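## Task

Carry the metal bar to the lower pair of arms on the wall rack so that it lies across both of those rack arms and stays there without the robot supporting it, then open the gripper and withdraw the robot.

## Robot and tools

Robot: two arms, left_arm (the robot's own left, on the +y side) and right_arm. Each has six joints plus a parallel gripper. Arm names do not correspond to image sides. The same joint angles can give different hand poses on the two arms.

Frame: a single scene frame. Origin is on the floor (z = 0) under the centre of the robot's foot; +x is the direction the robot faces, +y to its left, +z up. Positions are in metres and orientations are quaternions in w,x,y,z order. Only the floor height is known. Reported hand positions can be somewhat wrong, more so when an arm is stretched far. The gripper's fingers extend along its own +z axis and close along its own y axis; the reported position is the point between the finger pads, roughly 1 cm short of the fingertips.

Tool execute_actions: argument actions is a list holding zero or one item; optional pictures (true/false) controls whether camera images come back (they do by default).
- Empty list: no command, just returns the current state.
- Move: {"rows": [...], "steps": n}. rows has 1 to 15 rows; steps is 1 to 15 (default 15), each step lasting 1/30 s. Row k is used on step k; if rows run out, the last one repeats. Every row is one list of 14 numbers covering both arms, even if one arm stays put: left_arm waist, shoulder, elbow, wrist pitch, wrist yaw, wrist roll, opening, then right_arm in the same order. Joint values are absolute target angles in radians (the same numbers Joint positions prints), not offsets. Opening runs from -1 (closed) to +1 (fully open); it is also an absolute target.
- Wait: {"steps": n} with no rows, n up to 300; returns once n steps have elapsed since the previous result, your thinking time included.

Joint ranges per arm (rad): waist -2.880 to 2.880, shoulder 0.000 to 3.142, elbow 0.000 to 3.019, wrist pitch -1.693 to 1.571, wrist yaw -1.571 to 1.571, wrist roll -2.094 to 2.094. The true ends may differ by up to 0.019 rad either way. A call is rejected entirely (nothing sent) if any target exceeds a stated end by more than 0.019 rad and is also farther out than that joint's last reported angle. Targets beyond the real end are clipped to it, and the result then prints "joint sent to its limit" (possibly referring to an earlier, still running action). Missing that line does not prove there is room left.

Motion limits: each step, the target sent to a joint is held within a fixed distance of its measured angle: waist 0.264, shoulder 0.32, elbow 0.276, wrist pitch 0.33, wrist yaw 0.186, wrist roll 0.522 rad. If the targets would move the gripper more than 70 mm from where it is, the whole arm's targets are pulled back toward the measured angles. So distant goals need several calls. Between calls the arms keep heading for the last row sent until everything has nearly stopped (slow or blocked counts as stopped) or a step is HELD; after that only a new action resumes travel or pressing. Fingers already opening or closing continue.

Result lines: the state line gives left_arm and right_arm end_effector_position and end_effector_quat_wxyz. Joint positions and Joint velocities list each arm's joints (rad, rad/s) then finger-pad gap (m, m/s; 0.094 m is fully open). grip_measured is the measured opening on the command scale; each gripper's reading may be off by about 1 mm, consistently within a scene. Joint torques follow the joint order without the gripper; they include offsets, scale factors and noise, are nonzero in free air, and friction can mask or mimic load. "joint command not followed" means a clearance check altered or blocked some joint targets; the rest of the row still ran. HELD marks steps where your row, fully or partly, was not sent. MOTOR HOT appears from 85 °C; at 100 °C an OVER-TEMPERATURE FAULT makes that arm and its gripper go limp until cooled, so it drops whatever it holds. Holding loads, even while you think, heats motors.

Gripping: away from ±1 the fingers go to where grip_measured would equal your command. To hold something, command roughly 0.03 below the grip_measured seen on contact for a firm hold, less of a gap for a lighter one. Pad force tops out near 50-62 N (lower on some grippers, and lower on parts under about 2 mm thick); first contact can spike harder.

Tool zoom_image: camera (cam_head_left, cam_head_right, cam_left_wrist, cam_right_wrist) and region [x0, y0, x1, y1] in pixels of that camera's most recent image, origin top-left, at most 504 by 504. It returns an enlarged view. All four cameras produce 504x504 images, in that order; the head cameras are pinhole with radial distortion, the wrist cameras fisheye.

Tool finished_scene: argument scene is the number of the current scene. Answering without any tool call ends the whole run.

Cautions: a brief outside tug on a held part or a push on loose objects can happen, so grip firmly. Do not knock anything or let it leave the work area; that fails the task. Avoid drops, slipping, slamming, hard impacts and heavy pushing. Keep the two arms from colliding or pressing on each other. Before finishing, the bar must rest on both rack arms on its own, with the gripper opened and moved away.

Each tool is called after "Request:" as name([rows], argument=value, ...), one row to a line, values as JSON.

## Session

Request:
execute_actions(actions=[])

Scene clock: 0.00 s of 4500.00 s.
left_arm: end_effector_position=(+0.5920, +0.2519, +1.2732) grip_measured=+1.000 end_effector_quat_wxyz=(+0.256, -0.002, +0.967, -0.010) | right_arm: end_effector_position=(+0.5919, -0.2517, +1.2773) grip_measured=+1.000 end_effector_quat_wxyz=(+0.258, -0.005, +0.966, +0.006)
Joint positions: left_arm=[-1.61   0.775  0.947  0.507 -0.005  0.029  0.094] | right_arm=[ 1.619  0.764  0.939  0.509  0.015 -0.051  0.094]
Joint velocities: left_arm=[-0.005  0.005 -0.012  0.007  0.066 -0.007  0.   ] | right_arm=[-0.005 -0.005 -0.007 -0.012 -0.051  0.022  0.   ]
Joint torques (N m, as the arm reports them, + toward a larger angle): no reading
Motor temperatures (°C, as the motors report them): left_arm=[23 20 23 23 23 24] | right_arm=[22 19 21 22 20 22]

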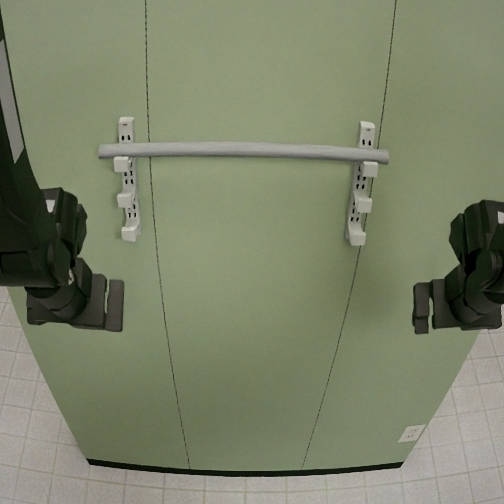

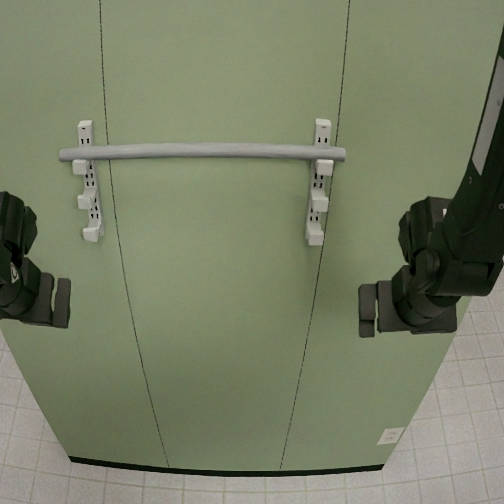

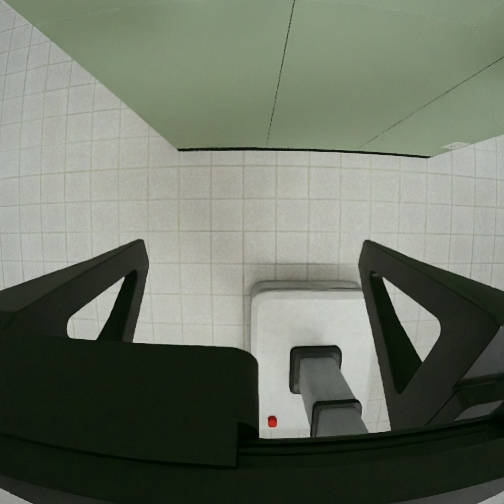

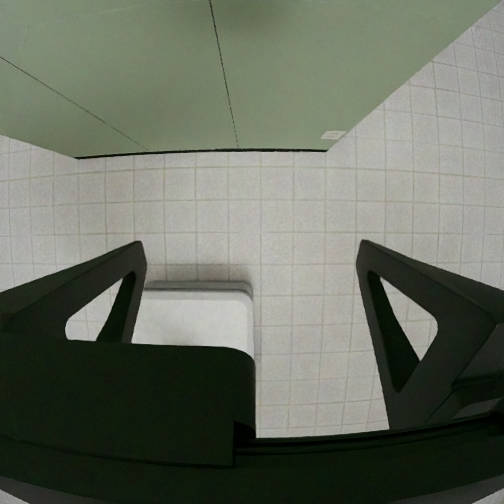

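Request:
execute_actions([
  {"rows": [[-1.61,0.775,0.947,0.207,0,0.029,1, 1.619,0.764,1.239,0.509,0.015,-0.051,1]], "steps": 15},
], pictures=false)

Request:
execute_actions([
  {"steps": 20},
], pictures=false)

Scene clock: 4.83 s of 4500.00 s.
left_arm: end_effector_position=(+0.5212, +0.2491, +1.2453) grip_measured=+1.000 end_effector_quat_wxyz=(+0.108, +0.001, +0.994, -0.015) | right_arm: end_effector_position=(+0.7637, -0.2587, +1.3398) grip_measured=+1.000 end_effector_quat_wxyz=(+0.399, -0.000, +0.917, +0.000)
Joint positions: left_arm=[-1.61   0.779  0.944  0.212 -0.004  0.029  0.094] | right_arm=[ 1.619  0.77   1.246  0.506  0.015 -0.051  0.094]
Joint velocities: left_arm=[-0.005 -0.005  0.012 -0.012  0.022  0.051  0.   ] | right_arm=[ 0.005 -0.005 -0.061  0.002  0.037 -0.11   0.   ]
Joint torques (N m, as the arm reports them, + toward a larger angle): left_arm=[  0.48 -13.81   1.09   0.75   0.25  -0.1 ] | right_arm=[  0.34 -17.03   3.88   1.88   0.05  -0.08]
Motor temperatures (°C, as the motors report them): left_arm=[23 21 23 23 23 24] | right_arm=[22 20 21 22 20 22]
Steps of this call (steps 1 to 90: nothing new was sent; then 1.33 s passed at rest; steps 91 to 105: all 15 steps of this action). Readings (joint positions):
91: left_arm=[-1.610 0.774 0.949 0.462 -0.004 0.029] | right_arm=[1.619 0.764 0.947 0.508 0.015 -0.051]
92: left_arm=[-1.610 0.769 0.957 0.372 -0.004 0.029] | right_arm=[1.619 0.770 0.966 0.506 0.015 -0.051]
94: left_arm=[-1.610 0.771 0.954 0.267 -0.004 0.029] | right_arm=[1.619 0.778 1.027 0.506 0.015 -0.051]
98: left_arm=[-1.610 0.779 0.944 0.214 -0.004 0.029] | right_arm=[1.619 0.779 1.168 0.506 0.015 -0.051]
105: the state above

Scene clock: 5.50 s of 4500.00 s.
left_arm: end_effector_position=(+0.5212, +0.2491, +1.2453) grip_measured=+1.000 end_effector_quat_wxyz=(+0.108, +0.001, +0.994, -0.015) | right_arm: end_effector_position=(+0.7611, -0.2585, +1.3384) grip_measured=+1.000 end_effector_quat_wxyz=(+0.397, -0.000, +0.918, +0.000)
Joint positions: left_arm=[-1.61   0.779  0.944  0.212 -0.004  0.029  0.094] | right_arm=[ 1.619  0.77   1.241  0.506  0.015 -0.051  0.094]
Joint velocities: left_arm=[ 0.005 -0.015  0.012 -0.022 -0.037 -0.007  0.   ] | right_arm=[-0.015 -0.015 -0.007 -0.017 -0.037  0.007  0.   ]
Joint torques (N m, as the arm reports them, + toward a larger angle): left_arm=[  0.48 -13.41   1.07   0.85   0.25  -0.1 ] | right_arm=[  0.14 -17.04   4.11   1.81   0.04  -0.08]
Motor temperatures (°C, as the motors report them): left_arm=[23 21 24 23 23 24] | right_arm=[22 20 21 22 20 22]
Steps of this call (steps 1 to 15: the robot went on to your last target; steps 16 to 20: nothing new was sent). Readings (joint positions):
1: left_arm=[-1.610 0.779 0.944 0.212 -0.004 0.029] | right_arm=[1.619 0.770 1.244 0.506 0.015 -0.051]
2: left_arm=[-1.610 0.779 0.944 0.212 -0.004 0.029] | right_arm=[1.619 0.770 1.243 0.506 0.015 -0.051]
4: left_arm=[-1.610 0.779 0.944 0.212 -0.004 0.029] | right_arm=[1.619 0.770 1.242 0.506 0.015 -0.051]
8: left_arm=[-1.610 0.779 0.944 0.212 -0.004 0.029] | right_arm=[1.619 0.770 1.241 0.506 0.015 -0.051]
20: the state above
All arms were judged still, so your last target was given up. Only a new action makes them travel on or press farther. Fingers that are still opening or closing keep moving.

Request:
execute_actions([
  {"rows": [[-1.61,1.079,0.944,0.212,0,0.029,1, 1.819,0.77,1.241,0.506,0.015,-0.051,1]], "steps": 15},
], pictures=false)

Request:
execute_actions([
  {"steps": 20},
], pictures=false)

Scene clock: 12.93 s of 4500.00 s.
left_arm: end_effector_position=(+0.3380, +0.2409, +1.1385) grip_measured=+1.000 end_effector_quat_wxyz=(-0.070, +0.005, +0.997, -0.019) | right_arm: end_effector_position=(+0.7632, -0.2018, +1.3463) grip_measured=+1.000 end_effector_quat_wxyz=(+0.396, +0.055, +0.912, +0.088)
Joint positions: left_arm=[-1.61   1.123  0.935  0.207 -0.004  0.029  0.094] | right_arm=[ 1.826  0.77   1.241  0.506  0.013 -0.051  0.094]
Joint velocities: left_arm=[-0.005 -0.015 -0.046 -0.002 -0.007  0.022  0.   ] | right_arm=[ 0.005  0.005  0.017 -0.007 -0.081 -0.007  0.   ]
Joint torques (N m, as the arm reports them, + toward a larger angle): left_arm=[  0.28 -14.82  -1.08   0.52   0.24  -0.09] | right_arm=[ -0.07 -16.22   4.02   1.63  -0.06  -0.11]
Motor temperatures (°C, as the motors report them): left_arm=[23 21 24 23 23 24] | right_arm=[22 20 21 22 20 22]
Steps of this call (steps 1 to 90: nothing new was sent; then 3.93 s passed at rest; steps 91 to 105: all 15 steps of this action). Readings (joint positions):
91: left_arm=[-1.610 0.786 0.944 0.212 -0.004 0.029] | right_arm=[1.634 0.770 1.241 0.506 0.020 -0.051]
92: left_arm=[-1.610 0.801 0.951 0.215 -0.004 0.029] | right_arm=[1.681 0.770 1.241 0.506 0.022 -0.051]
94: left_arm=[-1.610 0.853 0.960 0.217 -0.004 0.029] | right_arm=[1.786 0.770 1.241 0.506 0.016 -0.051]
98: left_arm=[-1.610 0.992 0.960 0.217 -0.004 0.029] | right_arm=[1.832 0.770 1.241 0.506 0.013 -0.051]
105: the state above

Scene clock: 13.60 s of 4500.00 s.
left_arm: end_effector_position=(+0.3540, +0.2414, +1.1433) grip_measured=+1.000 end_effector_quat_wxyz=(-0.056, +0.005, +0.998, -0.019) | right_arm: end_effector_position=(+0.7632, -0.2018, +1.3463) grip_measured=+1.000 end_effector_quat_wxyz=(+0.396, +0.055, +0.912, +0.088)
Joint positions: left_arm=[-1.61   1.099  0.939  0.207 -0.004  0.029  0.094] | right_arm=[ 1.826  0.77   1.241  0.506  0.013 -0.051  0.094]
Joint velocities: left_arm=[-0.015 -0.005 -0.002 -0.012 -0.022 -0.037  0.   ] | right_arm=[-0.015 -0.005 -0.017 -0.007  0.007 -0.095  0.   ]
Joint torques (N m, as the arm reports them, + toward a larger angle): left_arm=[  0.32 -12.41  -1.39   0.58   0.25  -0.09] | right_arm=[  0.19 -15.78   4.04   1.66  -0.04  -0.12]
Motor temperatures (°C, as the motors report them): left_arm=[23 21 24 23 23 24] | right_arm=[22 21 21 22 20 22]
Steps of this call (steps 1 to 20: the robot went on to your last target). Readings (joint positions):
1: left_arm=[-1.610 1.122 0.935 0.207 -0.004 0.029] | right_arm=[1.826 0.770 1.241 0.506 0.013 -0.051]
2: left_arm=[-1.610 1.119 0.936 0.207 -0.004 0.029] | right_arm=[1.826 0.770 1.241 0.506 0.013 -0.051]
4: left_arm=[-1.610 1.111 0.937 0.207 -0.004 0.029] | right_arm=[1.826 0.770 1.241 0.506 0.013 -0.051]
8: left_arm=[-1.610 1.100 0.939 0.207 -0.004 0.029] | right_arm=[1.826 0.770 1.241 0.506 0.013 -0.051]
20: the state above

Request:
execute_actions([
  {"rows": [[-1.61,1.35,1.6,1.2,0,0.029,1, 1.619,1.35,1.6,1.2,0.015,-0.051,1]], "steps": 15},
], pictures=false)

Request:
execute_actions([
  {"steps": 60},
])

Scene clock: 27.57 s of 4500.00 s.
left_arm: end_effector_position=(+0.6647, +0.2464, +1.0973) grip_measured=+1.000 end_effector_quat_wxyz=(+0.393, -0.005, +0.919, -0.006) | right_arm: end_effector_position=(+0.7596, -0.2474, +1.1879) grip_measured=+1.000 end_effector_quat_wxyz=(+0.574, +0.009, +0.819, -0.004)
Joint positions: left_arm=[-1.61   1.362  1.483  0.848 -0.004  0.029  0.094] | right_arm=[ 1.627  1.352  1.58   1.156  0.013 -0.051  0.094]
Joint velocities: left_arm=[-0.005  0.005  0.72   1.58  -0.007 -0.007  0.   ] | right_arm=[-0.044  0.796 -0.012  0.11  -0.037 -0.022  0.   ]
Joint torques (N m, as the arm reports them, + toward a larger angle): left_arm=[  0.21 -15.74   1.96   2.58   0.16  -0.1 ] | right_arm=[  0.37 -19.22   4.27   3.5    0.1   -0.12]
Motor temperatures (°C, as the motors report them): left_arm=[23 22 24 23 23 24] | right_arm=[22 21 21 22 20 22]
Steps of this call (steps 1 to 15: the robot went on to your last target; steps 16 to 90: nothing new was sent; then 10.47 s passed at rest; steps 91 to 105: all 15 steps of this action). Readings (joint positions):
91: left_arm=[-1.610 1.109 0.949 0.231 -0.004 0.029] | right_arm=[1.817 0.782 1.252 0.533 0.011 -0.051]
92: left_arm=[-1.610 1.137 0.979 0.284 -0.004 0.029] | right_arm=[1.786 0.815 1.290 0.597 0.010 -0.051]
94: left_arm=[-1.610 1.217 1.081 0.394 -0.004 0.029] | right_arm=[1.710 0.920 1.414 0.732 0.011 -0.051]
98: left_arm=[-1.610 1.327 1.267 0.576 -0.004 0.029] | right_arm=[1.640 1.108 1.562 0.951 0.013 -0.051]
105: the state above

Scene clock: 29.57 s of 4500.00 s.
left_arm: end_effector_position=(+0.7741, +0.2530, +1.2035) grip_measured=+1.000 end_effector_quat_wxyz=(+0.597, -0.010, +0.802, +0.001) | right_arm: end_effector_position=(+0.7477, -0.2470, +1.1738) grip_measured=+1.000 end_effector_quat_wxyz=(+0.572, +0.008, +0.820, -0.005)
Joint positions: left_arm=[-1.61   1.347  1.601  1.186 -0.004  0.029  0.094] | right_arm=[ 1.626  1.385  1.587  1.177  0.013 -0.051  0.094]
Joint velocities: left_arm=[-0.005 -0.015  0.007 -0.007 -0.007  0.037  0.   ] | right_arm=[-0.005 -0.005  0.012 -0.022 -0.095  0.007  0.   ]
Joint torques (N m, as the arm reports them, + toward a larger angle): left_arm=[  0.27 -16.94   2.26   2.94   0.25  -0.1 ] | right_arm=[  0.04 -18.18   3.32   2.93   0.09  -0.11]
Motor temperatures (°C, as the motors report them): left_arm=[23 22 24 23 23 24] | right_arm=[22 21 21 22 20 22]
Steps of this call (steps 1 to 30: the robot went on to your last target; steps 31 to 60: nothing new was sent). Readings (joint positions):
1: left_arm=[-1.610 1.362 1.508 0.904 -0.004 0.029] | right_arm=[1.627 1.376 1.580 1.158 0.013 -0.051]
2: left_arm=[-1.610 1.362 1.531 0.967 -0.004 0.029] | right_arm=[1.626 1.393 1.580 1.158 0.013 -0.051]
4: left_arm=[-1.610 1.362 1.572 1.090 -0.004 0.029] | right_arm=[1.626 1.411 1.580 1.158 0.013 -0.051]
8: left_arm=[-1.610 1.347 1.601 1.179 -0.004 0.029] | right_arm=[1.626 1.404 1.583 1.170 0.013 -0.051]
60: the state above
All arms were judged still, so your last target was given up. Only a new action makes them travel on or press farther. Fingers that are still opening or closing keep moving.

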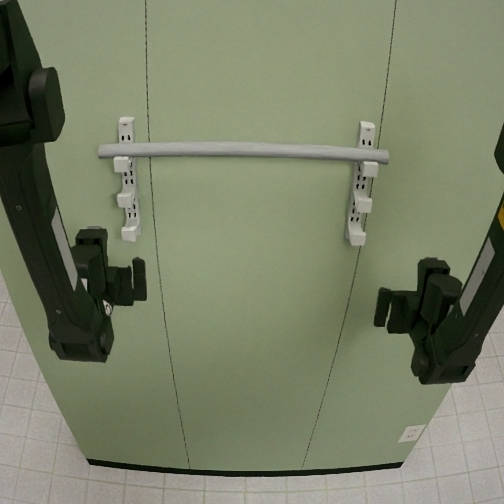

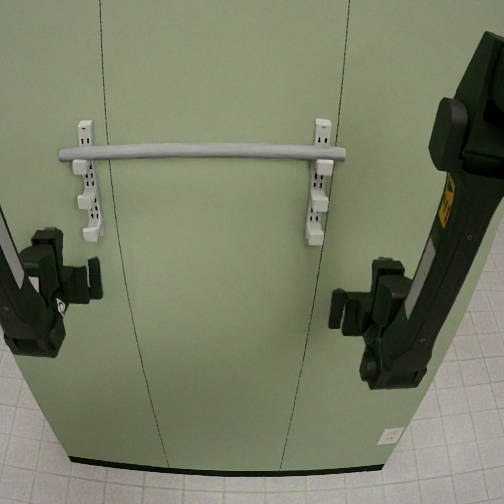

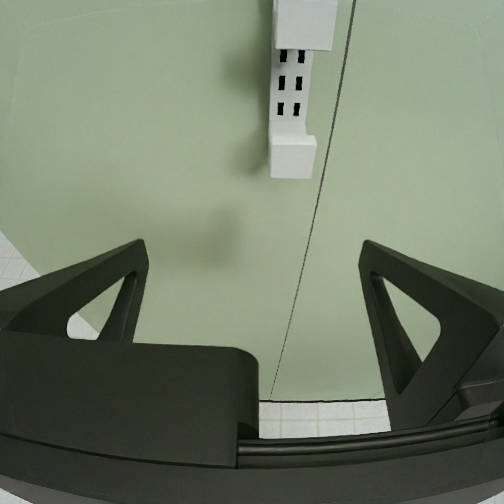

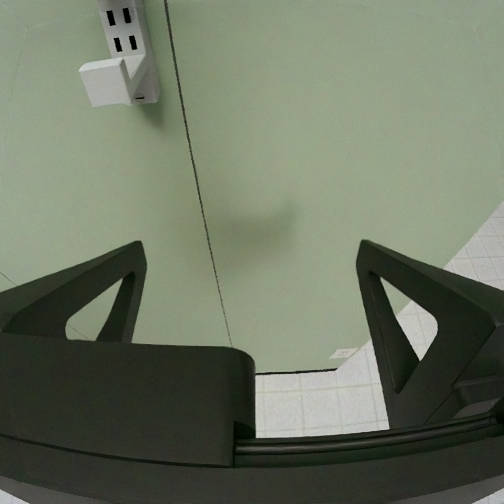

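Request:
execute_actions([
  {"rows": [[-2.12,1.08,1.28,1.53,0,0.029,1, 2.37,1.215,1.42,1.53,0.015,-0.051,1]], "steps": 15},
], pictures=false)

Request:
execute_actions([
  {"steps": 60},
])

Scene clock: 41.67 s of 4500.00 s.
left_arm: end_effector_position=(+0.7570, +0.1213, +1.3833) grip_measured=+1.000 end_effector_quat_wxyz=(-0.659, +0.215, -0.704, +0.156) | right_arm: end_effector_position=(+0.7416, -0.0491, +1.3141) grip_measured=+1.000 end_effector_quat_wxyz=(+0.620, +0.231, +0.729, +0.176)
Joint positions: left_arm=[-2.135  1.124  1.284  1.503  0.001  0.029  0.094] | right_arm=[ 2.208  1.32   1.43   1.463  0.018 -0.051  0.094]
Joint velocities: left_arm=[-0.278 -0.386  0.017  0.203 -0.037  0.037  0.   ] | right_arm=[ 1.421 -0.103 -0.046  0.154 -0.037  0.022  0.   ]
Joint torques (N m, as the arm reports them, + toward a larger angle): left_arm=[  0.56 -14.91   1.04   2.51   0.43  -0.06] | right_arm=[  5.04 -16.05   0.69   2.74  -0.47  -0.13]
Motor temperatures (°C, as the motors report them): left_arm=[23 23 24 23 23 24] | right_arm=[22 22 21 22 20 22]
Steps of this call (steps 1 to 90: nothing new was sent; then 8.60 s passed at rest; steps 91 to 105: all 15 steps of this action). Readings (joint positions):
91: left_arm=[-1.616 1.343 1.590 1.199 -0.005 0.029] | right_arm=[1.633 1.383 1.579 1.193 0.016 -0.051]
92: left_arm=[-1.631 1.328 1.556 1.232 -0.006 0.029] | right_arm=[1.648 1.377 1.558 1.233 0.019 -0.051]
94: left_arm=[-1.689 1.291 1.473 1.299 -0.006 0.029] | right_arm=[1.709 1.361 1.512 1.304 0.019 -0.051]
98: left_arm=[-1.855 1.223 1.357 1.400 -0.006 0.029] | right_arm=[1.874 1.342 1.458 1.396 0.019 -0.051]
105: the state above

Scene clock: 43.67 s of 4500.00 s.
left_arm: end_effector_position=(+0.7704, +0.1406, +1.4079) grip_measured=+1.000 end_effector_quat_wxyz=(-0.679, +0.217, -0.686, +0.147) | right_arm: end_effector_position=(+0.7825, -0.0565, +1.4028) grip_measured=+1.000 end_effector_quat_wxyz=(+0.648, +0.308, +0.665, +0.206)
Joint positions: left_arm=[-2.127  1.081  1.283  1.517  0.001  0.029  0.094] | right_arm=[ 2.375  1.223  1.42   1.512  0.014 -0.051  0.094]
Joint velocities: left_arm=[-0.005  0.005 -0.017 -0.012  0.007 -0.095  0.   ] | right_arm=[-0.005  0.005  0.007 -0.007 -0.037 -0.037  0.   ]
Joint torques (N m, as the arm reports them, + toward a larger angle): left_arm=[ -1.67 -13.93   1.29   2.54   0.41  -0.06] | right_arm=[  4.16 -11.68   1.3    2.2   -0.46  -0.16]
Motor temperatures (°C, as the motors report them): left_arm=[23 23 24 23 23 24] | right_arm=[22 22 21 22 20 22]
Steps of this call (steps 1 to 30: the robot went on to your last target; steps 31 to 60: nothing new was sent). Readings (joint positions):
1: left_arm=[-2.139 1.112 1.284 1.508 0.001 0.029] | right_arm=[2.255 1.317 1.427 1.469 0.018 -0.051]
2: left_arm=[-2.137 1.100 1.284 1.512 0.001 0.029] | right_arm=[2.297 1.312 1.425 1.476 0.017 -0.051]
4: left_arm=[-2.131 1.085 1.284 1.516 0.001 0.029] | right_arm=[2.361 1.297 1.420 1.490 0.014 -0.051]
8: left_arm=[-2.127 1.081 1.284 1.517 0.001 0.029] | right_arm=[2.386 1.256 1.420 1.506 0.014 -0.051]
60: the state above
All arms were judged still, so your last target was given up. Only a new action makes them travel on or press farther. Fingers that are still opening or closing keep moving.

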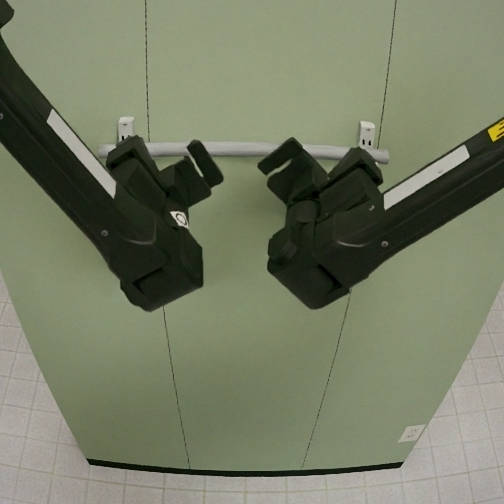

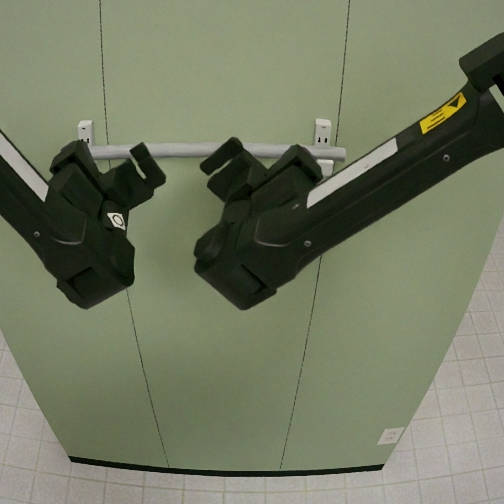

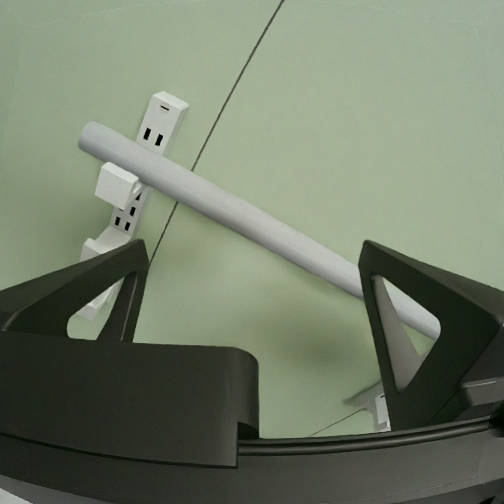

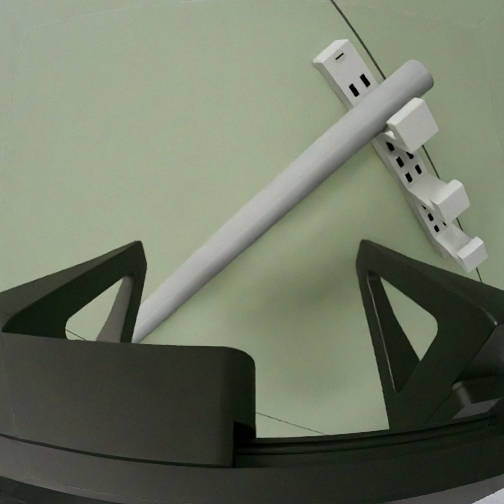

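Request:
execute_actions([
  {"rows": [[-2.12,1.08,1.28,1.53,0,-1.0,1, 2.37,1.215,1.42,1.53,0.015,0.75,1]], "steps": 15},
], pictures=false)

Request:
execute_actions([
  {"steps": 30},
])

Scene clock: 47.03 s of 4500.00 s.
left_arm: end_effector_position=(+0.7704, +0.1406, +1.4079) grip_measured=+1.000 end_effector_quat_wxyz=(-0.535, +0.509, -0.508, +0.444) | right_arm: end_effector_position=(+0.7825, -0.0565, +1.4028) grip_measured=+1.000 end_effector_quat_wxyz=(+0.526, +0.531, +0.505, +0.431)
Joint positions: left_arm=[-2.127  1.081  1.283  1.517  0.001 -0.93   0.094] | right_arm=[2.375 1.223 1.42  1.512 0.014 0.704 0.094]
Joint velocities: left_arm=[-0.015 -0.015 -0.002 -0.002  0.022 -0.403  0.   ] | right_arm=[ 0.005 -0.005 -0.017 -0.007 -0.022  0.212  0.   ]
Joint torques (N m, as the arm reports them, + toward a larger angle): left_arm=[ -1.6  -13.81   1.34   2.54   0.41  -0.1 ] | right_arm=[  4.58 -11.26   1.15   2.19  -0.44  -0.05]
Motor temperatures (°C, as the motors report them): left_arm=[23 23 24 23 23 24] | right_arm=[22 21 21 22 20 22]
Steps of this call (steps 1 to 86: nothing new was sent; steps 87 to 101: all 15 steps of this action). Readings (joint positions):
87: left_arm=[-2.127 1.081 1.283 1.517 0.001 -0.040] | right_arm=[2.375 1.223 1.420 1.512 0.014 0.018]
88: left_arm=[-2.127 1.081 1.283 1.517 0.001 -0.139] | right_arm=[2.375 1.223 1.420 1.512 0.014 0.117]
90: left_arm=[-2.127 1.081 1.283 1.517 0.001 -0.333] | right_arm=[2.375 1.223 1.420 1.512 0.014 0.310]
94: left_arm=[-2.127 1.081 1.283 1.517 0.001 -0.693] | right_arm=[2.375 1.223 1.420 1.512 0.014 0.566]
101: the state above

Scene clock: 48.03 s of 4500.00 s.
left_arm: end_effector_position=(+0.7704, +0.1406, +1.4079) grip_measured=+1.000 end_effector_quat_wxyz=(-0.521, +0.524, -0.492, +0.460) | right_arm: end_effector_position=(+0.7825, -0.0565, +1.4028) grip_measured=+1.000 end_effector_quat_wxyz=(+0.519, +0.540, +0.495, +0.440)
Joint positions: left_arm=[-2.127  1.081  1.283  1.517  0.001 -0.992  0.094] | right_arm=[2.375 1.223 1.42  1.512 0.014 0.741 0.094]
Joint velocities: left_arm=[-0.005 -0.005 -0.002 -0.017  0.007 -0.11   0.   ] | right_arm=[-0.005 -0.005 -0.007 -0.007 -0.022  0.022  0.   ]
Joint torques (N m, as the arm reports them, + toward a larger angle): left_arm=[ -1.64 -13.92   1.3    2.54   0.41  -0.12] | right_arm=[  4.6  -11.82   1.16   2.07  -0.46  -0.1 ]
Motor temperatures (°C, as the motors report them): left_arm=[23 23 24 23 24 24] | right_arm=[22 21 21 22 20 22]
Steps of this call (steps 1 to 30: the robot went on to your last target). Readings (joint positions):
1: left_arm=[-2.127 1.081 1.283 1.517 0.001 -0.943] | right_arm=[2.375 1.223 1.420 1.512 0.014 0.712]
2: left_arm=[-2.127 1.081 1.283 1.517 0.001 -0.953] | right_arm=[2.375 1.223 1.420 1.512 0.014 0.718]
4: left_arm=[-2.127 1.081 1.283 1.517 0.001 -0.967] | right_arm=[2.375 1.223 1.420 1.512 0.014 0.726]
8: left_arm=[-2.127 1.081 1.283 1.517 0.001 -0.982] | right_arm=[2.375 1.223 1.420 1.512 0.014 0.735]
30: the state above
All arms were judged still, so your last target was given up. Only a new action makes them travel on or press farther. Fingers that are still opening or closing keep moving.

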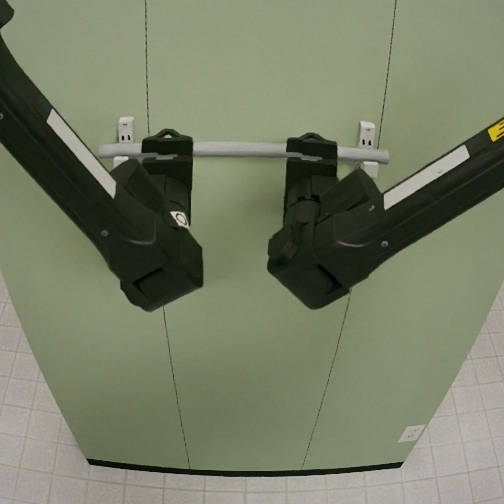

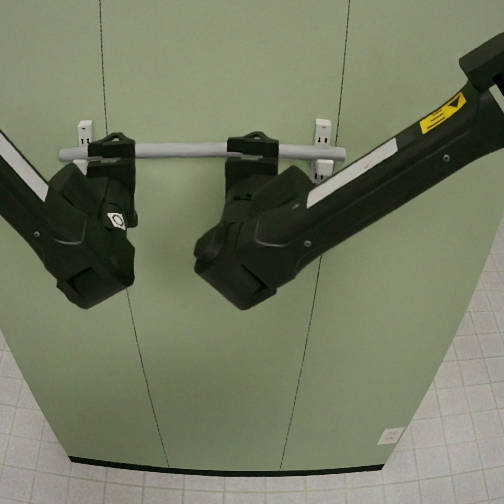

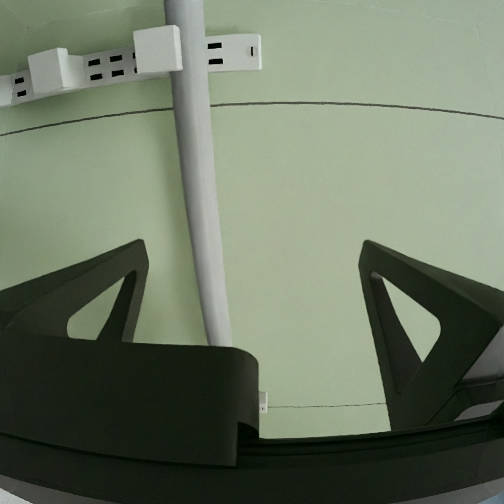

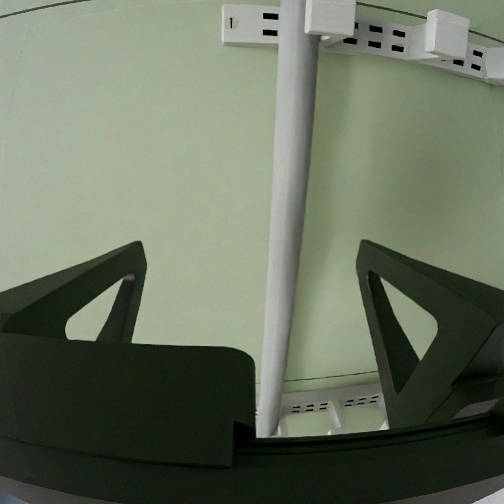

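Request:
execute_actions([
  {"rows": [[-2.12,1.186,1.534,1.38,0,-1.07,1, 2.37,1.305,1.673,1.36,0.015,0.82,1]], "steps": 15},
], pictures=false)

Request:
execute_actions([
  {"steps": 40},
])

Scene clock: 54.77 s of 4500.00 s.
left_arm: end_effector_position=(+0.8297, +0.1305, +1.3801) grip_measured=+1.000 end_effector_quat_wxyz=(-0.508, +0.540, -0.471, +0.478) | right_arm: end_effector_position=(+0.8471, -0.0544, +1.3892) grip_measured=+1.000 end_effector_quat_wxyz=(+0.514, +0.556, +0.466, +0.457)
Joint positions: left_arm=[-2.127  1.184  1.53   1.383  0.    -1.06   0.094] | right_arm=[2.375 1.302 1.671 1.371 0.014 0.809 0.094]
Joint velocities: left_arm=[-0.005 -0.005 -0.012 -0.002 -0.081 -0.037  0.   ] | right_arm=[-0.005 -0.005 -0.002  0.002  0.007  0.051  0.   ]
Joint torques (N m, as the arm reports them, + toward a larger angle): left_arm=[ -2.2  -15.14   2.82   1.81   0.43  -0.08] | right_arm=[  5.17 -11.89   2.29   0.96  -0.48  -0.1 ]
Motor temperatures (°C, as the motors report them): left_arm=[23 23 24 23 24 24] | right_arm=[23 21 21 22 20 22]
Steps of this call (steps 1 to 90: nothing new was sent; then 3.23 s passed at rest; steps 91 to 105: all 15 steps of this action). Readings (joint positions):
91: left_arm=[-2.127 1.089 1.303 1.503 0.000 -1.001] | right_arm=[2.375 1.228 1.442 1.497 0.014 0.750]
92: left_arm=[-2.127 1.112 1.363 1.466 0.000 -1.013] | right_arm=[2.375 1.251 1.504 1.455 0.014 0.762]
94: left_arm=[-2.127 1.166 1.489 1.407 0.000 -1.031] | right_arm=[2.375 1.295 1.628 1.393 0.014 0.780]
98: left_arm=[-2.127 1.184 1.530 1.383 0.000 -1.050] | right_arm=[2.375 1.302 1.671 1.372 0.014 0.799]
105: the state above

Scene clock: 56.10 s of 4500.00 s.
left_arm: end_effector_position=(+0.8297, +0.1305, +1.3801) grip_measured=+1.000 end_effector_quat_wxyz=(-0.508, +0.540, -0.470, +0.479) | right_arm: end_effector_position=(+0.8471, -0.0544, +1.3892) grip_measured=+1.000 end_effector_quat_wxyz=(+0.514, +0.557, +0.465, +0.458)
Joint positions: left_arm=[-2.127  1.184  1.53   1.383  0.    -1.062  0.094] | right_arm=[2.375 1.302 1.671 1.371 0.014 0.811 0.094]
Joint velocities: left_arm=[ 0.005 -0.005  0.007 -0.002 -0.037 -0.022  0.   ] | right_arm=[-0.005  0.005 -0.046 -0.012  0.037 -0.037  0.   ]
Joint torques (N m, as the arm reports them, + toward a larger angle): left_arm=[ -2.21 -14.93   2.65   1.84   0.43  -0.09] | right_arm=[  5.13 -11.76   2.4    1.03  -0.49  -0.1 ]
Motor temperatures (°C, as the motors report them): left_arm=[23 23 24 23 24 24] | right_arm=[23 21 21 22 20 22]
Steps of this call (steps 1 to 15: the robot went on to your last target; steps 16 to 40: nothing new was sent). Readings (joint positions):
1: left_arm=[-2.127 1.184 1.530 1.383 0.000 -1.060] | right_arm=[2.375 1.302 1.671 1.371 0.014 0.809]
2: left_arm=[-2.127 1.184 1.530 1.383 0.000 -1.061] | right_arm=[2.375 1.302 1.671 1.371 0.014 0.810]
4: left_arm=[-2.127 1.184 1.530 1.383 0.000 -1.061] | right_arm=[2.375 1.302 1.671 1.371 0.014 0.810]
8: left_arm=[-2.127 1.184 1.530 1.383 0.000 -1.062] | right_arm=[2.375 1.302 1.671 1.371 0.014 0.811]
40: the state above
All arms were judged still, so your last target was given up. Only a new action makes them travel on or press farther. Fingers that are still opening or closing keep moving.

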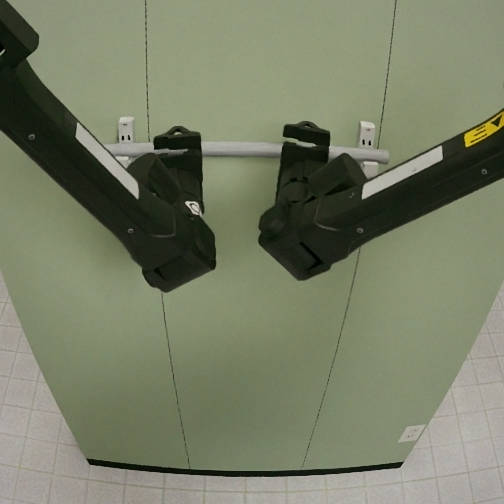

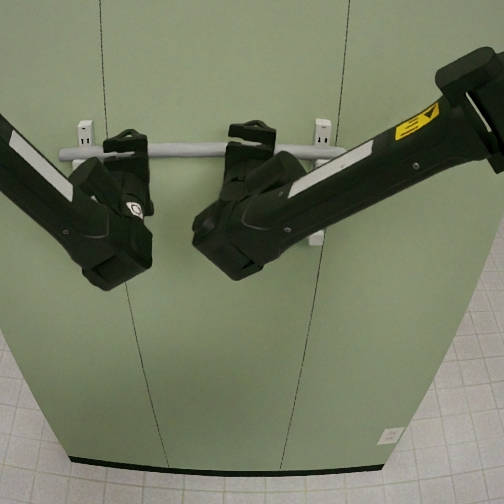

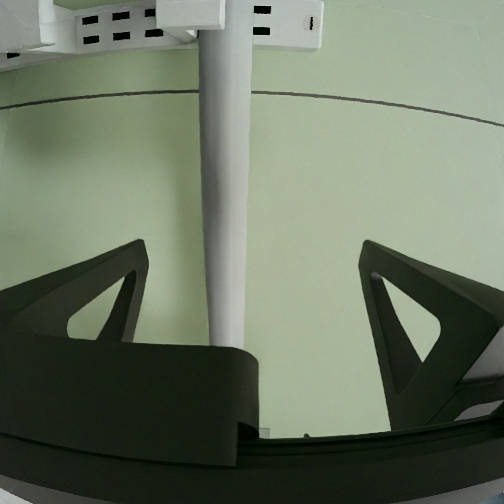

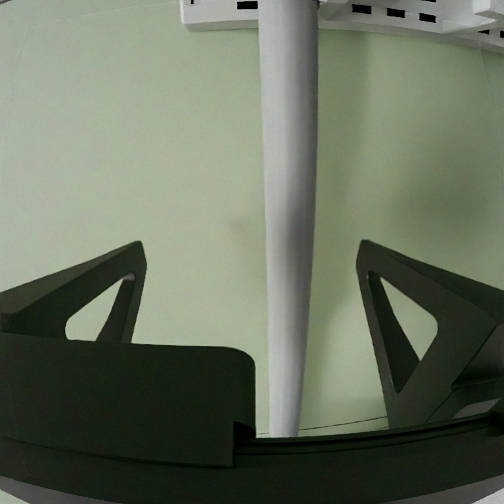

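Request:
execute_actions([
  {"rows": [[-2.12,1.287,1.811,1.207,0,-1.07,1, 2.37,1.446,1.965,1.21,0.015,0.82,1]], "steps": 15},
], pictures=false)

Request:
execute_actions([
  {"steps": 40},
])

Scene clock: 62.90 s of 4500.00 s.
left_arm: end_effector_position=(+0.8900, +0.1235, +1.3574) grip_measured=+1.000 end_effector_quat_wxyz=(-0.504, +0.541, -0.473, +0.478) | right_arm: end_effector_position=(+0.8962, -0.0354, +1.3618) grip_measured=+1.000 end_effector_quat_wxyz=(+0.513, +0.557, +0.466, +0.458)
Joint positions: left_arm=[-2.127  1.286  1.795  1.211  0.    -1.063  0.094] | right_arm=[2.375 1.436 1.953 1.22  0.015 0.812 0.094]
Joint velocities: left_arm=[ 0.005 -0.005 -0.007 -0.007 -0.007  0.007  0.   ] | right_arm=[-0.005 -0.015  0.012 -0.022  0.007  0.066  0.   ]
Joint torques (N m, as the arm reports them, + toward a larger angle): left_arm=[ -2.68 -16.1    4.5    1.81   0.45  -0.08] | right_arm=[  6.13 -11.82   4.4    0.96  -0.49  -0.09]
Motor temperatures (°C, as the motors report them): left_arm=[23 23 24 23 24 24] | right_arm=[23 21 21 22 20 22]
Steps of this call (steps 1 to 90: nothing new was sent; then 3.30 s passed at rest; steps 91 to 105: all 15 steps of this action). Readings (joint positions):
91: left_arm=[-2.127 1.192 1.554 1.363 0.000 -1.062] | right_arm=[2.375 1.312 1.698 1.354 0.015 0.811]
92: left_arm=[-2.127 1.219 1.624 1.312 0.000 -1.062] | right_arm=[2.375 1.347 1.780 1.310 0.015 0.811]
94: left_arm=[-2.127 1.274 1.758 1.239 0.000 -1.063] | right_arm=[2.375 1.410 1.922 1.246 0.015 0.812]
98: left_arm=[-2.127 1.286 1.795 1.213 0.000 -1.063] | right_arm=[2.375 1.432 1.953 1.222 0.015 0.812]
105: the state above

Scene clock: 64.23 s of 4500.00 s.
left_arm: end_effector_position=(+0.8900, +0.1235, +1.3574) grip_measured=+1.000 end_effector_quat_wxyz=(-0.504, +0.541, -0.473, +0.478) | right_arm: end_effector_position=(+0.8962, -0.0354, +1.3618) grip_measured=+1.000 end_effector_quat_wxyz=(+0.513, +0.557, +0.466, +0.458)
Joint positions: left_arm=[-2.127  1.286  1.795  1.211  0.    -1.063  0.094] | right_arm=[2.375 1.436 1.953 1.22  0.015 0.812 0.094]
Joint velocities: left_arm=[-0.005 -0.015 -0.007 -0.007 -0.007  0.037  0.   ] | right_arm=[ 0.005 -0.015  0.007  0.007 -0.051 -0.007  0.   ]
Joint torques (N m, as the arm reports them, + toward a larger angle): left_arm=[ -2.7  -15.82   4.47   1.8    0.45  -0.08] | right_arm=[  6.33 -11.76   4.27   0.97  -0.49  -0.1 ]
Motor temperatures (°C, as the motors report them): left_arm=[23 23 24 23 24 24] | right_arm=[23 21 21 22 20 22]
Steps of this call (steps 1 to 15: the robot went on to your last target; steps 16 to 40: nothing new was sent). Readings (joint positions):
1: left_arm=[-2.127 1.286 1.795 1.211 0.000 -1.063] | right_arm=[2.375 1.436 1.953 1.220 0.015 0.812]
2: left_arm=[-2.127 1.286 1.795 1.211 0.000 -1.063] | right_arm=[2.375 1.436 1.953 1.220 0.015 0.812]
4: left_arm=[-2.127 1.286 1.795 1.211 0.000 -1.063] | right_arm=[2.375 1.436 1.953 1.220 0.015 0.812]
8: left_arm=[-2.127 1.286 1.795 1.211 0.000 -1.063] | right_arm=[2.375 1.436 1.953 1.220 0.015 0.812]
40: the state above
All arms were judged still, so your last target was given up. Only a new action makes them travel on or press farther. Fingers that are still opening or closing keep moving.

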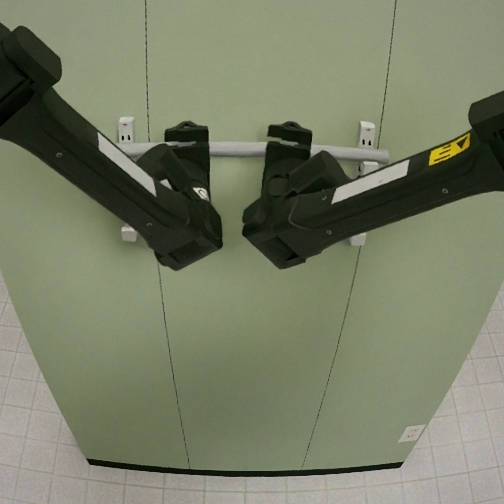

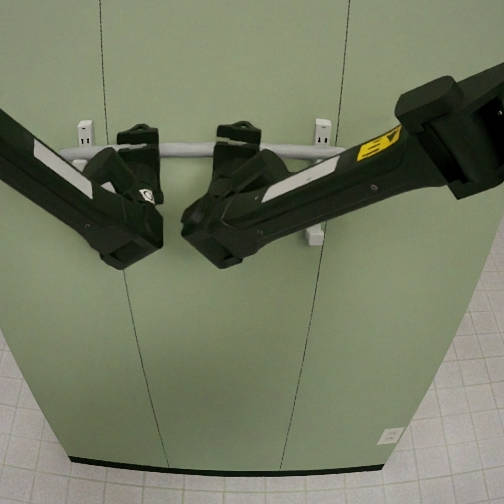

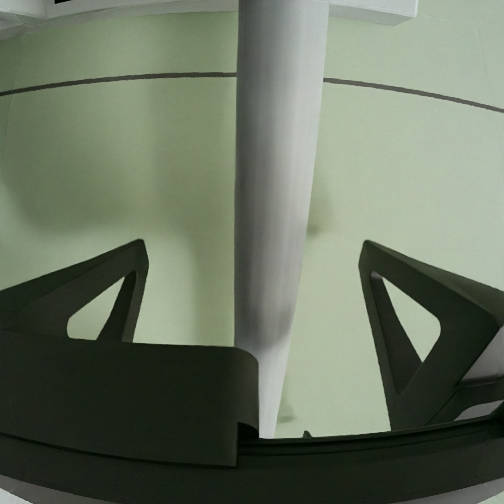

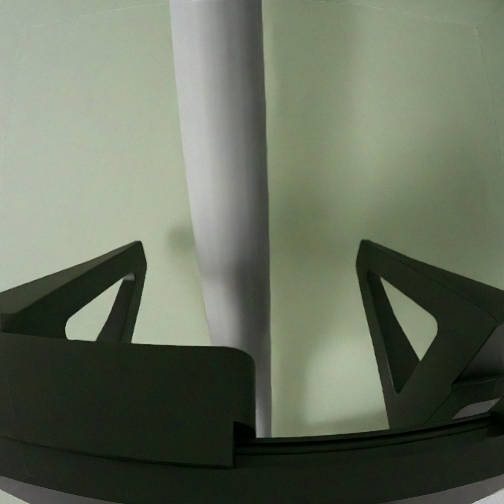

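Request:
execute_actions([
  {"rows": [[-2.12,1.277,1.83,1.18,0,-1.07,1, 2.37,1.426,1.975,1.18,0.015,0.82,1]], "steps": 12},
], pictures=false)

Request:
execute_actions([
  {"rows": [[-2.12,1.277,1.83,1.18,0,-1.07,-0.6, 2.37,1.426,1.975,1.18,0.015,0.82,-0.6]], "steps": 15},
], pictures=false)

Request:
execute_actions([
  {"steps": 30},
])

Scene clock: 69.87 s of 4500.00 s.
left_arm: end_effector_position=(+0.8911, +0.1208, +1.3528) grip_measured=+1.000 end_effector_quat_wxyz=(-0.496, +0.544, -0.481, +0.476) | right_arm: end_effector_position=(+0.8968, -0.0307, +1.3572) grip_measured=+1.000 end_effector_quat_wxyz=(+0.503, +0.558, +0.475, +0.458)
Joint positions: left_arm=[-2.127  1.286  1.798  1.185  0.    -1.063  0.094] | right_arm=[2.375 1.436 1.954 1.192 0.015 0.812 0.094]
Joint velocities: left_arm=[-0.005  0.005 -0.012 -0.007  0.007 -0.007  0.   ] | right_arm=[ 0.005 -0.005 -0.012  0.002 -0.095  0.007  0.   ]
Joint torques (N m, as the arm reports them, + toward a larger angle): left_arm=[ -2.72 -16.99   5.6    1.77   0.43  -0.08] | right_arm=[  5.89 -13.56   5.22   0.9   -0.5   -0.09]
Motor temperatures (°C, as the motors report them): left_arm=[23 23 24 23 24 24] | right_arm=[23 21 21 22 20 22]
Steps of this call (steps 1 to 90: nothing new was sent; then 2.23 s passed at rest; steps 91 to 102: all 12 steps of this action). Readings (joint positions):
91: left_arm=[-2.127 1.286 1.795 1.208 0.000 -1.063] | right_arm=[2.375 1.436 1.953 1.216 0.015 0.812]
92: left_arm=[-2.127 1.286 1.797 1.199 0.000 -1.063] | right_arm=[2.375 1.436 1.954 1.207 0.015 0.812]
94: left_arm=[-2.127 1.286 1.798 1.189 0.000 -1.063] | right_arm=[2.375 1.436 1.954 1.196 0.015 0.812]
98: left_arm=[-2.127 1.286 1.798 1.185 0.000 -1.063] | right_arm=[2.375 1.436 1.954 1.192 0.015 0.812]
102: the state above

Scene clock: 70.37 s of 4500.00 s.
left_arm: end_effector_position=(+0.8974, +0.1227, +1.3617) grip_measured=-0.499 end_effector_quat_wxyz=(-0.504, +0.533, -0.481, +0.480) | right_arm: end_effector_position=(+0.9023, -0.0311, +1.3664) grip_measured=-0.514 end_effector_quat_wxyz=(+0.513, +0.545, +0.477, +0.461)
Joint positions: left_arm=[-2.13   1.281  1.81   1.184  0.017 -1.047  0.024] | right_arm=[ 2.384  1.431  1.962  1.191 -0.009  0.782  0.023]
Joint velocities: left_arm=[-0.005 -0.015 -0.012 -0.017 -0.051 -0.037 -0.001] | right_arm=[ 0.005 -0.005 -0.007 -0.007  0.007 -0.037  0.001]
Joint torques (N m, as the arm reports them, + toward a larger angle): left_arm=[ -2.4  -16.51   4.91   1.78  -0.4   -0.22] | right_arm=[  5.57 -12.88   4.32   0.91   0.62   0.16]
Motor temperatures (°C, as the motors report them): left_arm=[23 23 24 23 24 24] | right_arm=[23 21 21 22 20 22]
Steps of this call (steps 1 to 15: all 15 steps of this action). Readings (joint positions):
1: left_arm=[-2.127 1.286 1.798 1.185 0.000 -1.063] | right_arm=[2.375 1.436 1.954 1.192 0.015 0.812]
2: left_arm=[-2.127 1.286 1.798 1.185 0.000 -1.063] | right_arm=[2.375 1.436 1.954 1.192 0.015 0.812]
4: left_arm=[-2.127 1.286 1.798 1.185 0.000 -1.063] | right_arm=[2.375 1.436 1.954 1.192 0.015 0.812]
8: left_arm=[-2.130 1.281 1.810 1.185 0.017 -1.047] | right_arm=[2.384 1.431 1.962 1.191 -0.010 0.785]
15: the state above

Scene clock: 71.37 s of 4500.00 s.
left_arm: end_effector_position=(+0.8974, +0.1227, +1.3617) grip_measured=-0.499 end_effector_quat_wxyz=(-0.504, +0.533, -0.481, +0.480) | right_arm: end_effector_position=(+0.9023, -0.0311, +1.3664) grip_measured=-0.514 end_effector_quat_wxyz=(+0.513, +0.545, +0.477, +0.461)
Joint positions: left_arm=[-2.13   1.281  1.81   1.184  0.017 -1.047  0.024] | right_arm=[ 2.384  1.431  1.962  1.191 -0.009  0.782  0.023]
Joint velocities: left_arm=[-0.015 -0.005 -0.017 -0.002  0.007  0.066 -0.   ] | right_arm=[-0.005 -0.005  0.007 -0.017 -0.051  0.037  0.002]
Joint torques (N m, as the arm reports them, + toward a larger angle): left_arm=[ -2.38 -16.71   4.89   1.78  -0.4   -0.22] | right_arm=[  5.14 -12.84   4.4    1.05   0.61   0.17]
Motor temperatures (°C, as the motors report them): left_arm=[23 23 24 23 24 24] | right_arm=[23 21 21 22 20 22]
Steps of this call (steps 1 to 15: the robot went on to your last target; steps 16 to 30: nothing new was sent). Readings (joint positions):
1: left_arm=[-2.130 1.281 1.810 1.184 0.017 -1.047] | right_arm=[2.384 1.431 1.962 1.191 -0.009 0.782]
2: left_arm=[-2.130 1.281 1.810 1.184 0.017 -1.047] | right_arm=[2.384 1.431 1.962 1.191 -0.009 0.782]
4: left_arm=[-2.130 1.281 1.810 1.184 0.017 -1.047] | right_arm=[2.384 1.431 1.962 1.191 -0.009 0.782]
8: left_arm=[-2.130 1.281 1.810 1.184 0.017 -1.047] | right_arm=[2.384 1.431 1.962 1.191 -0.009 0.782]
30: the state above
All arms were judged still, so your last target was given up. Only a new action makes them travel on or press farther. Fingers that are still opening or closing keep moving.

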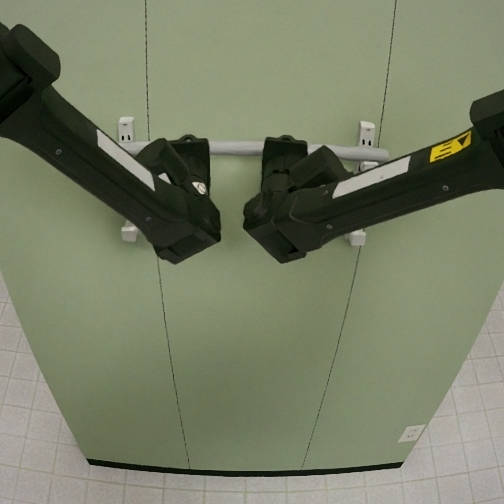

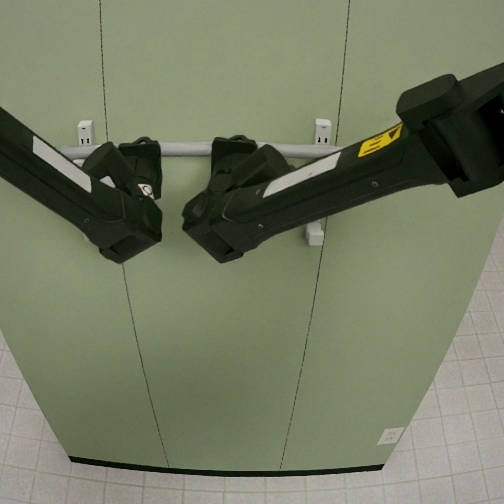

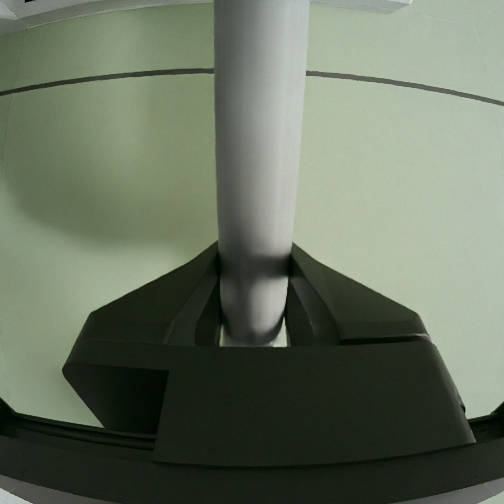

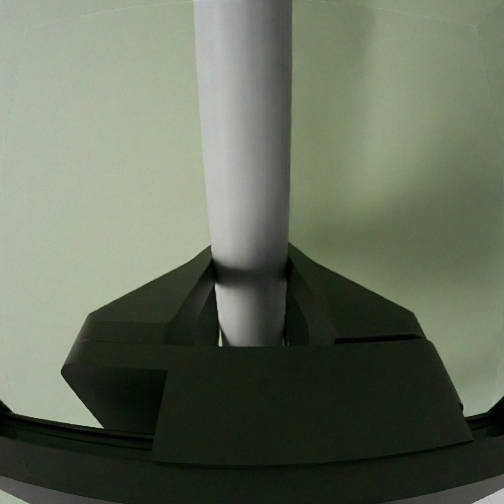

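Request:
execute_actions([
  {"rows": [[-2.195,1.20,1.748,1.185,0,-0.998,-0.6, 2.45,1.357,1.89,1.196,0.015,0.742,-0.6]], "steps": 15},
], pictures=false)

Request:
execute_actions([
  {"steps": 30},
])

Scene clock: 79.80 s of 4500.00 s.
left_arm: end_effector_position=(+0.8949, +0.1221, +1.3791) grip_measured=-0.499 end_effector_quat_wxyz=(-0.504, +0.541, -0.485, +0.467) | right_arm: end_effector_position=(+0.8996, -0.0315, +1.3818) grip_measured=-0.514 end_effector_quat_wxyz=(+0.505, +0.556, +0.484, +0.449)
Joint positions: left_arm=[-2.179  1.233  1.752  1.182 -0.003 -0.986  0.024] | right_arm=[2.431 1.384 1.898 1.191 0.017 0.733 0.023]
Joint velocities: left_arm=[ 0.005 -0.015 -0.007 -0.002 -0.007  0.007 -0.   ] | right_arm=[-0.005 -0.015 -0.007  0.002 -0.037 -0.066  0.   ]
Joint torques (N m, as the arm reports them, + toward a larger angle): left_arm=[ -4.45 -18.09   2.89   2.05   0.63  -0.13] | right_arm=[  7.82 -14.09   2.27   1.6   -0.6   -0.08]
Motor temperatures (°C, as the motors report them): left_arm=[23 24 24 23 24 24] | right_arm=[23 21 21 22 20 22]
Steps of this call (steps 1 to 90: nothing new was sent; then 4.93 s passed at rest; steps 91 to 105: all 15 steps of this action). Readings (joint positions):
91: left_arm=[-2.135 1.277 1.802 1.184 0.014 -1.040] | right_arm=[2.389 1.427 1.954 1.191 -0.005 0.774]
92: left_arm=[-2.144 1.265 1.782 1.184 -0.002 -1.029] | right_arm=[2.398 1.415 1.932 1.191 0.014 0.764]
94: left_arm=[-2.160 1.246 1.756 1.184 -0.008 -1.010] | right_arm=[2.411 1.395 1.903 1.191 0.021 0.751]
98: left_arm=[-2.179 1.233 1.752 1.182 -0.003 -0.989] | right_arm=[2.430 1.384 1.898 1.191 0.016 0.735]
105: the state above

Scene clock: 80.80 s of 4500.00 s.
left_arm: end_effector_position=(+0.8949, +0.1221, +1.3791) grip_measured=-0.499 end_effector_quat_wxyz=(-0.504, +0.541, -0.485, +0.467) | right_arm: end_effector_position=(+0.8996, -0.0315, +1.3818) grip_measured=-0.514 end_effector_quat_wxyz=(+0.505, +0.556, +0.484, +0.449)
Joint positions: left_arm=[-2.179  1.233  1.752  1.182 -0.003 -0.986  0.024] | right_arm=[2.431 1.384 1.898 1.191 0.017 0.733 0.023]
Joint velocities: left_arm=[ 0.005 -0.005 -0.002  0.002  0.066 -0.022  0.   ] | right_arm=[-0.024 -0.005 -0.002 -0.012 -0.022  0.022 -0.002]
Joint torques (N m, as the arm reports them, + toward a larger angle): left_arm=[ -4.49 -18.25   2.96   2.06   0.63  -0.13] | right_arm=[  7.56 -13.77   2.24   1.59  -0.6   -0.1 ]
Motor temperatures (°C, as the motors report them): left_arm=[23 24 24 23 24 24] | right_arm=[23 21 21 22 20 22]
Steps of this call (steps 1 to 15: the robot went on to your last target; steps 16 to 30: nothing new was sent). Readings (joint positions):
1: left_arm=[-2.179 1.233 1.752 1.182 -0.003 -0.986] | right_arm=[2.431 1.384 1.898 1.191 0.017 0.733]
2: left_arm=[-2.179 1.233 1.752 1.182 -0.003 -0.986] | right_arm=[2.431 1.384 1.898 1.191 0.017 0.733]
4: left_arm=[-2.179 1.233 1.752 1.182 -0.003 -0.986] | right_arm=[2.431 1.384 1.898 1.191 0.017 0.733]
8: left_arm=[-2.179 1.233 1.752 1.182 -0.003 -0.986] | right_arm=[2.431 1.384 1.898 1.191 0.017 0.733]
30: the state above
All arms were judged still, so your last target was given up. Only a new action makes them travel on or press farther. Fingers that are still opening or closing keep moving.

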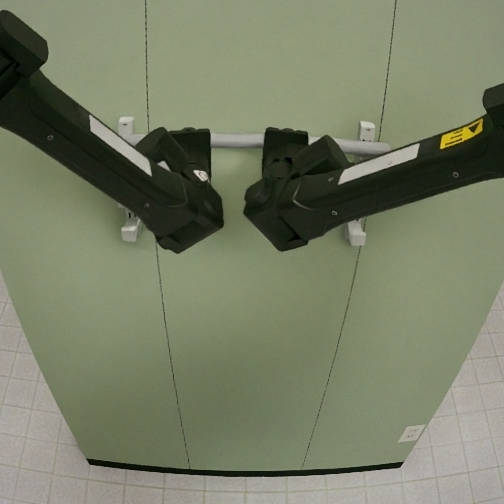

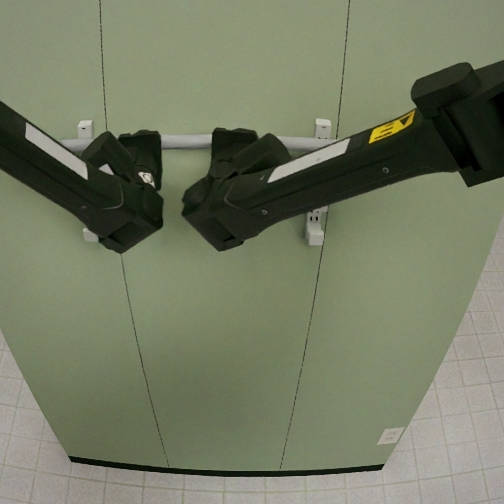

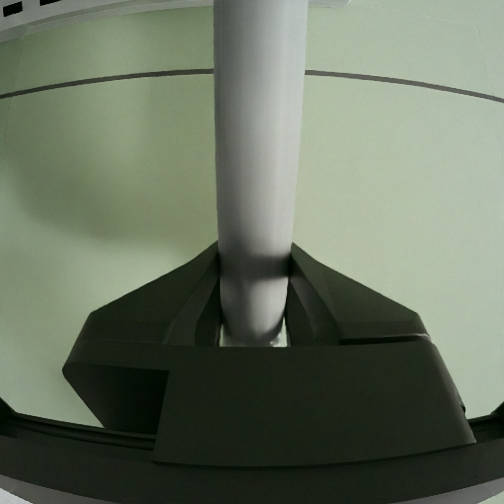

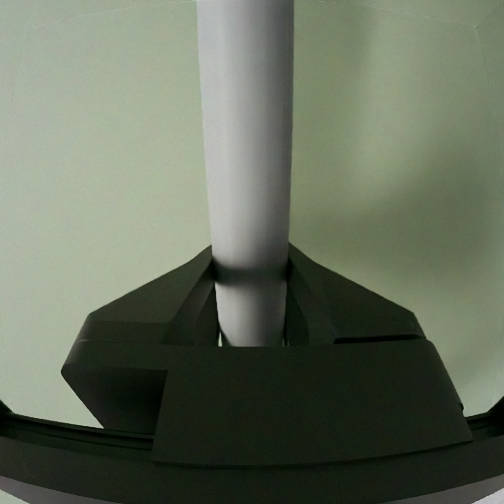

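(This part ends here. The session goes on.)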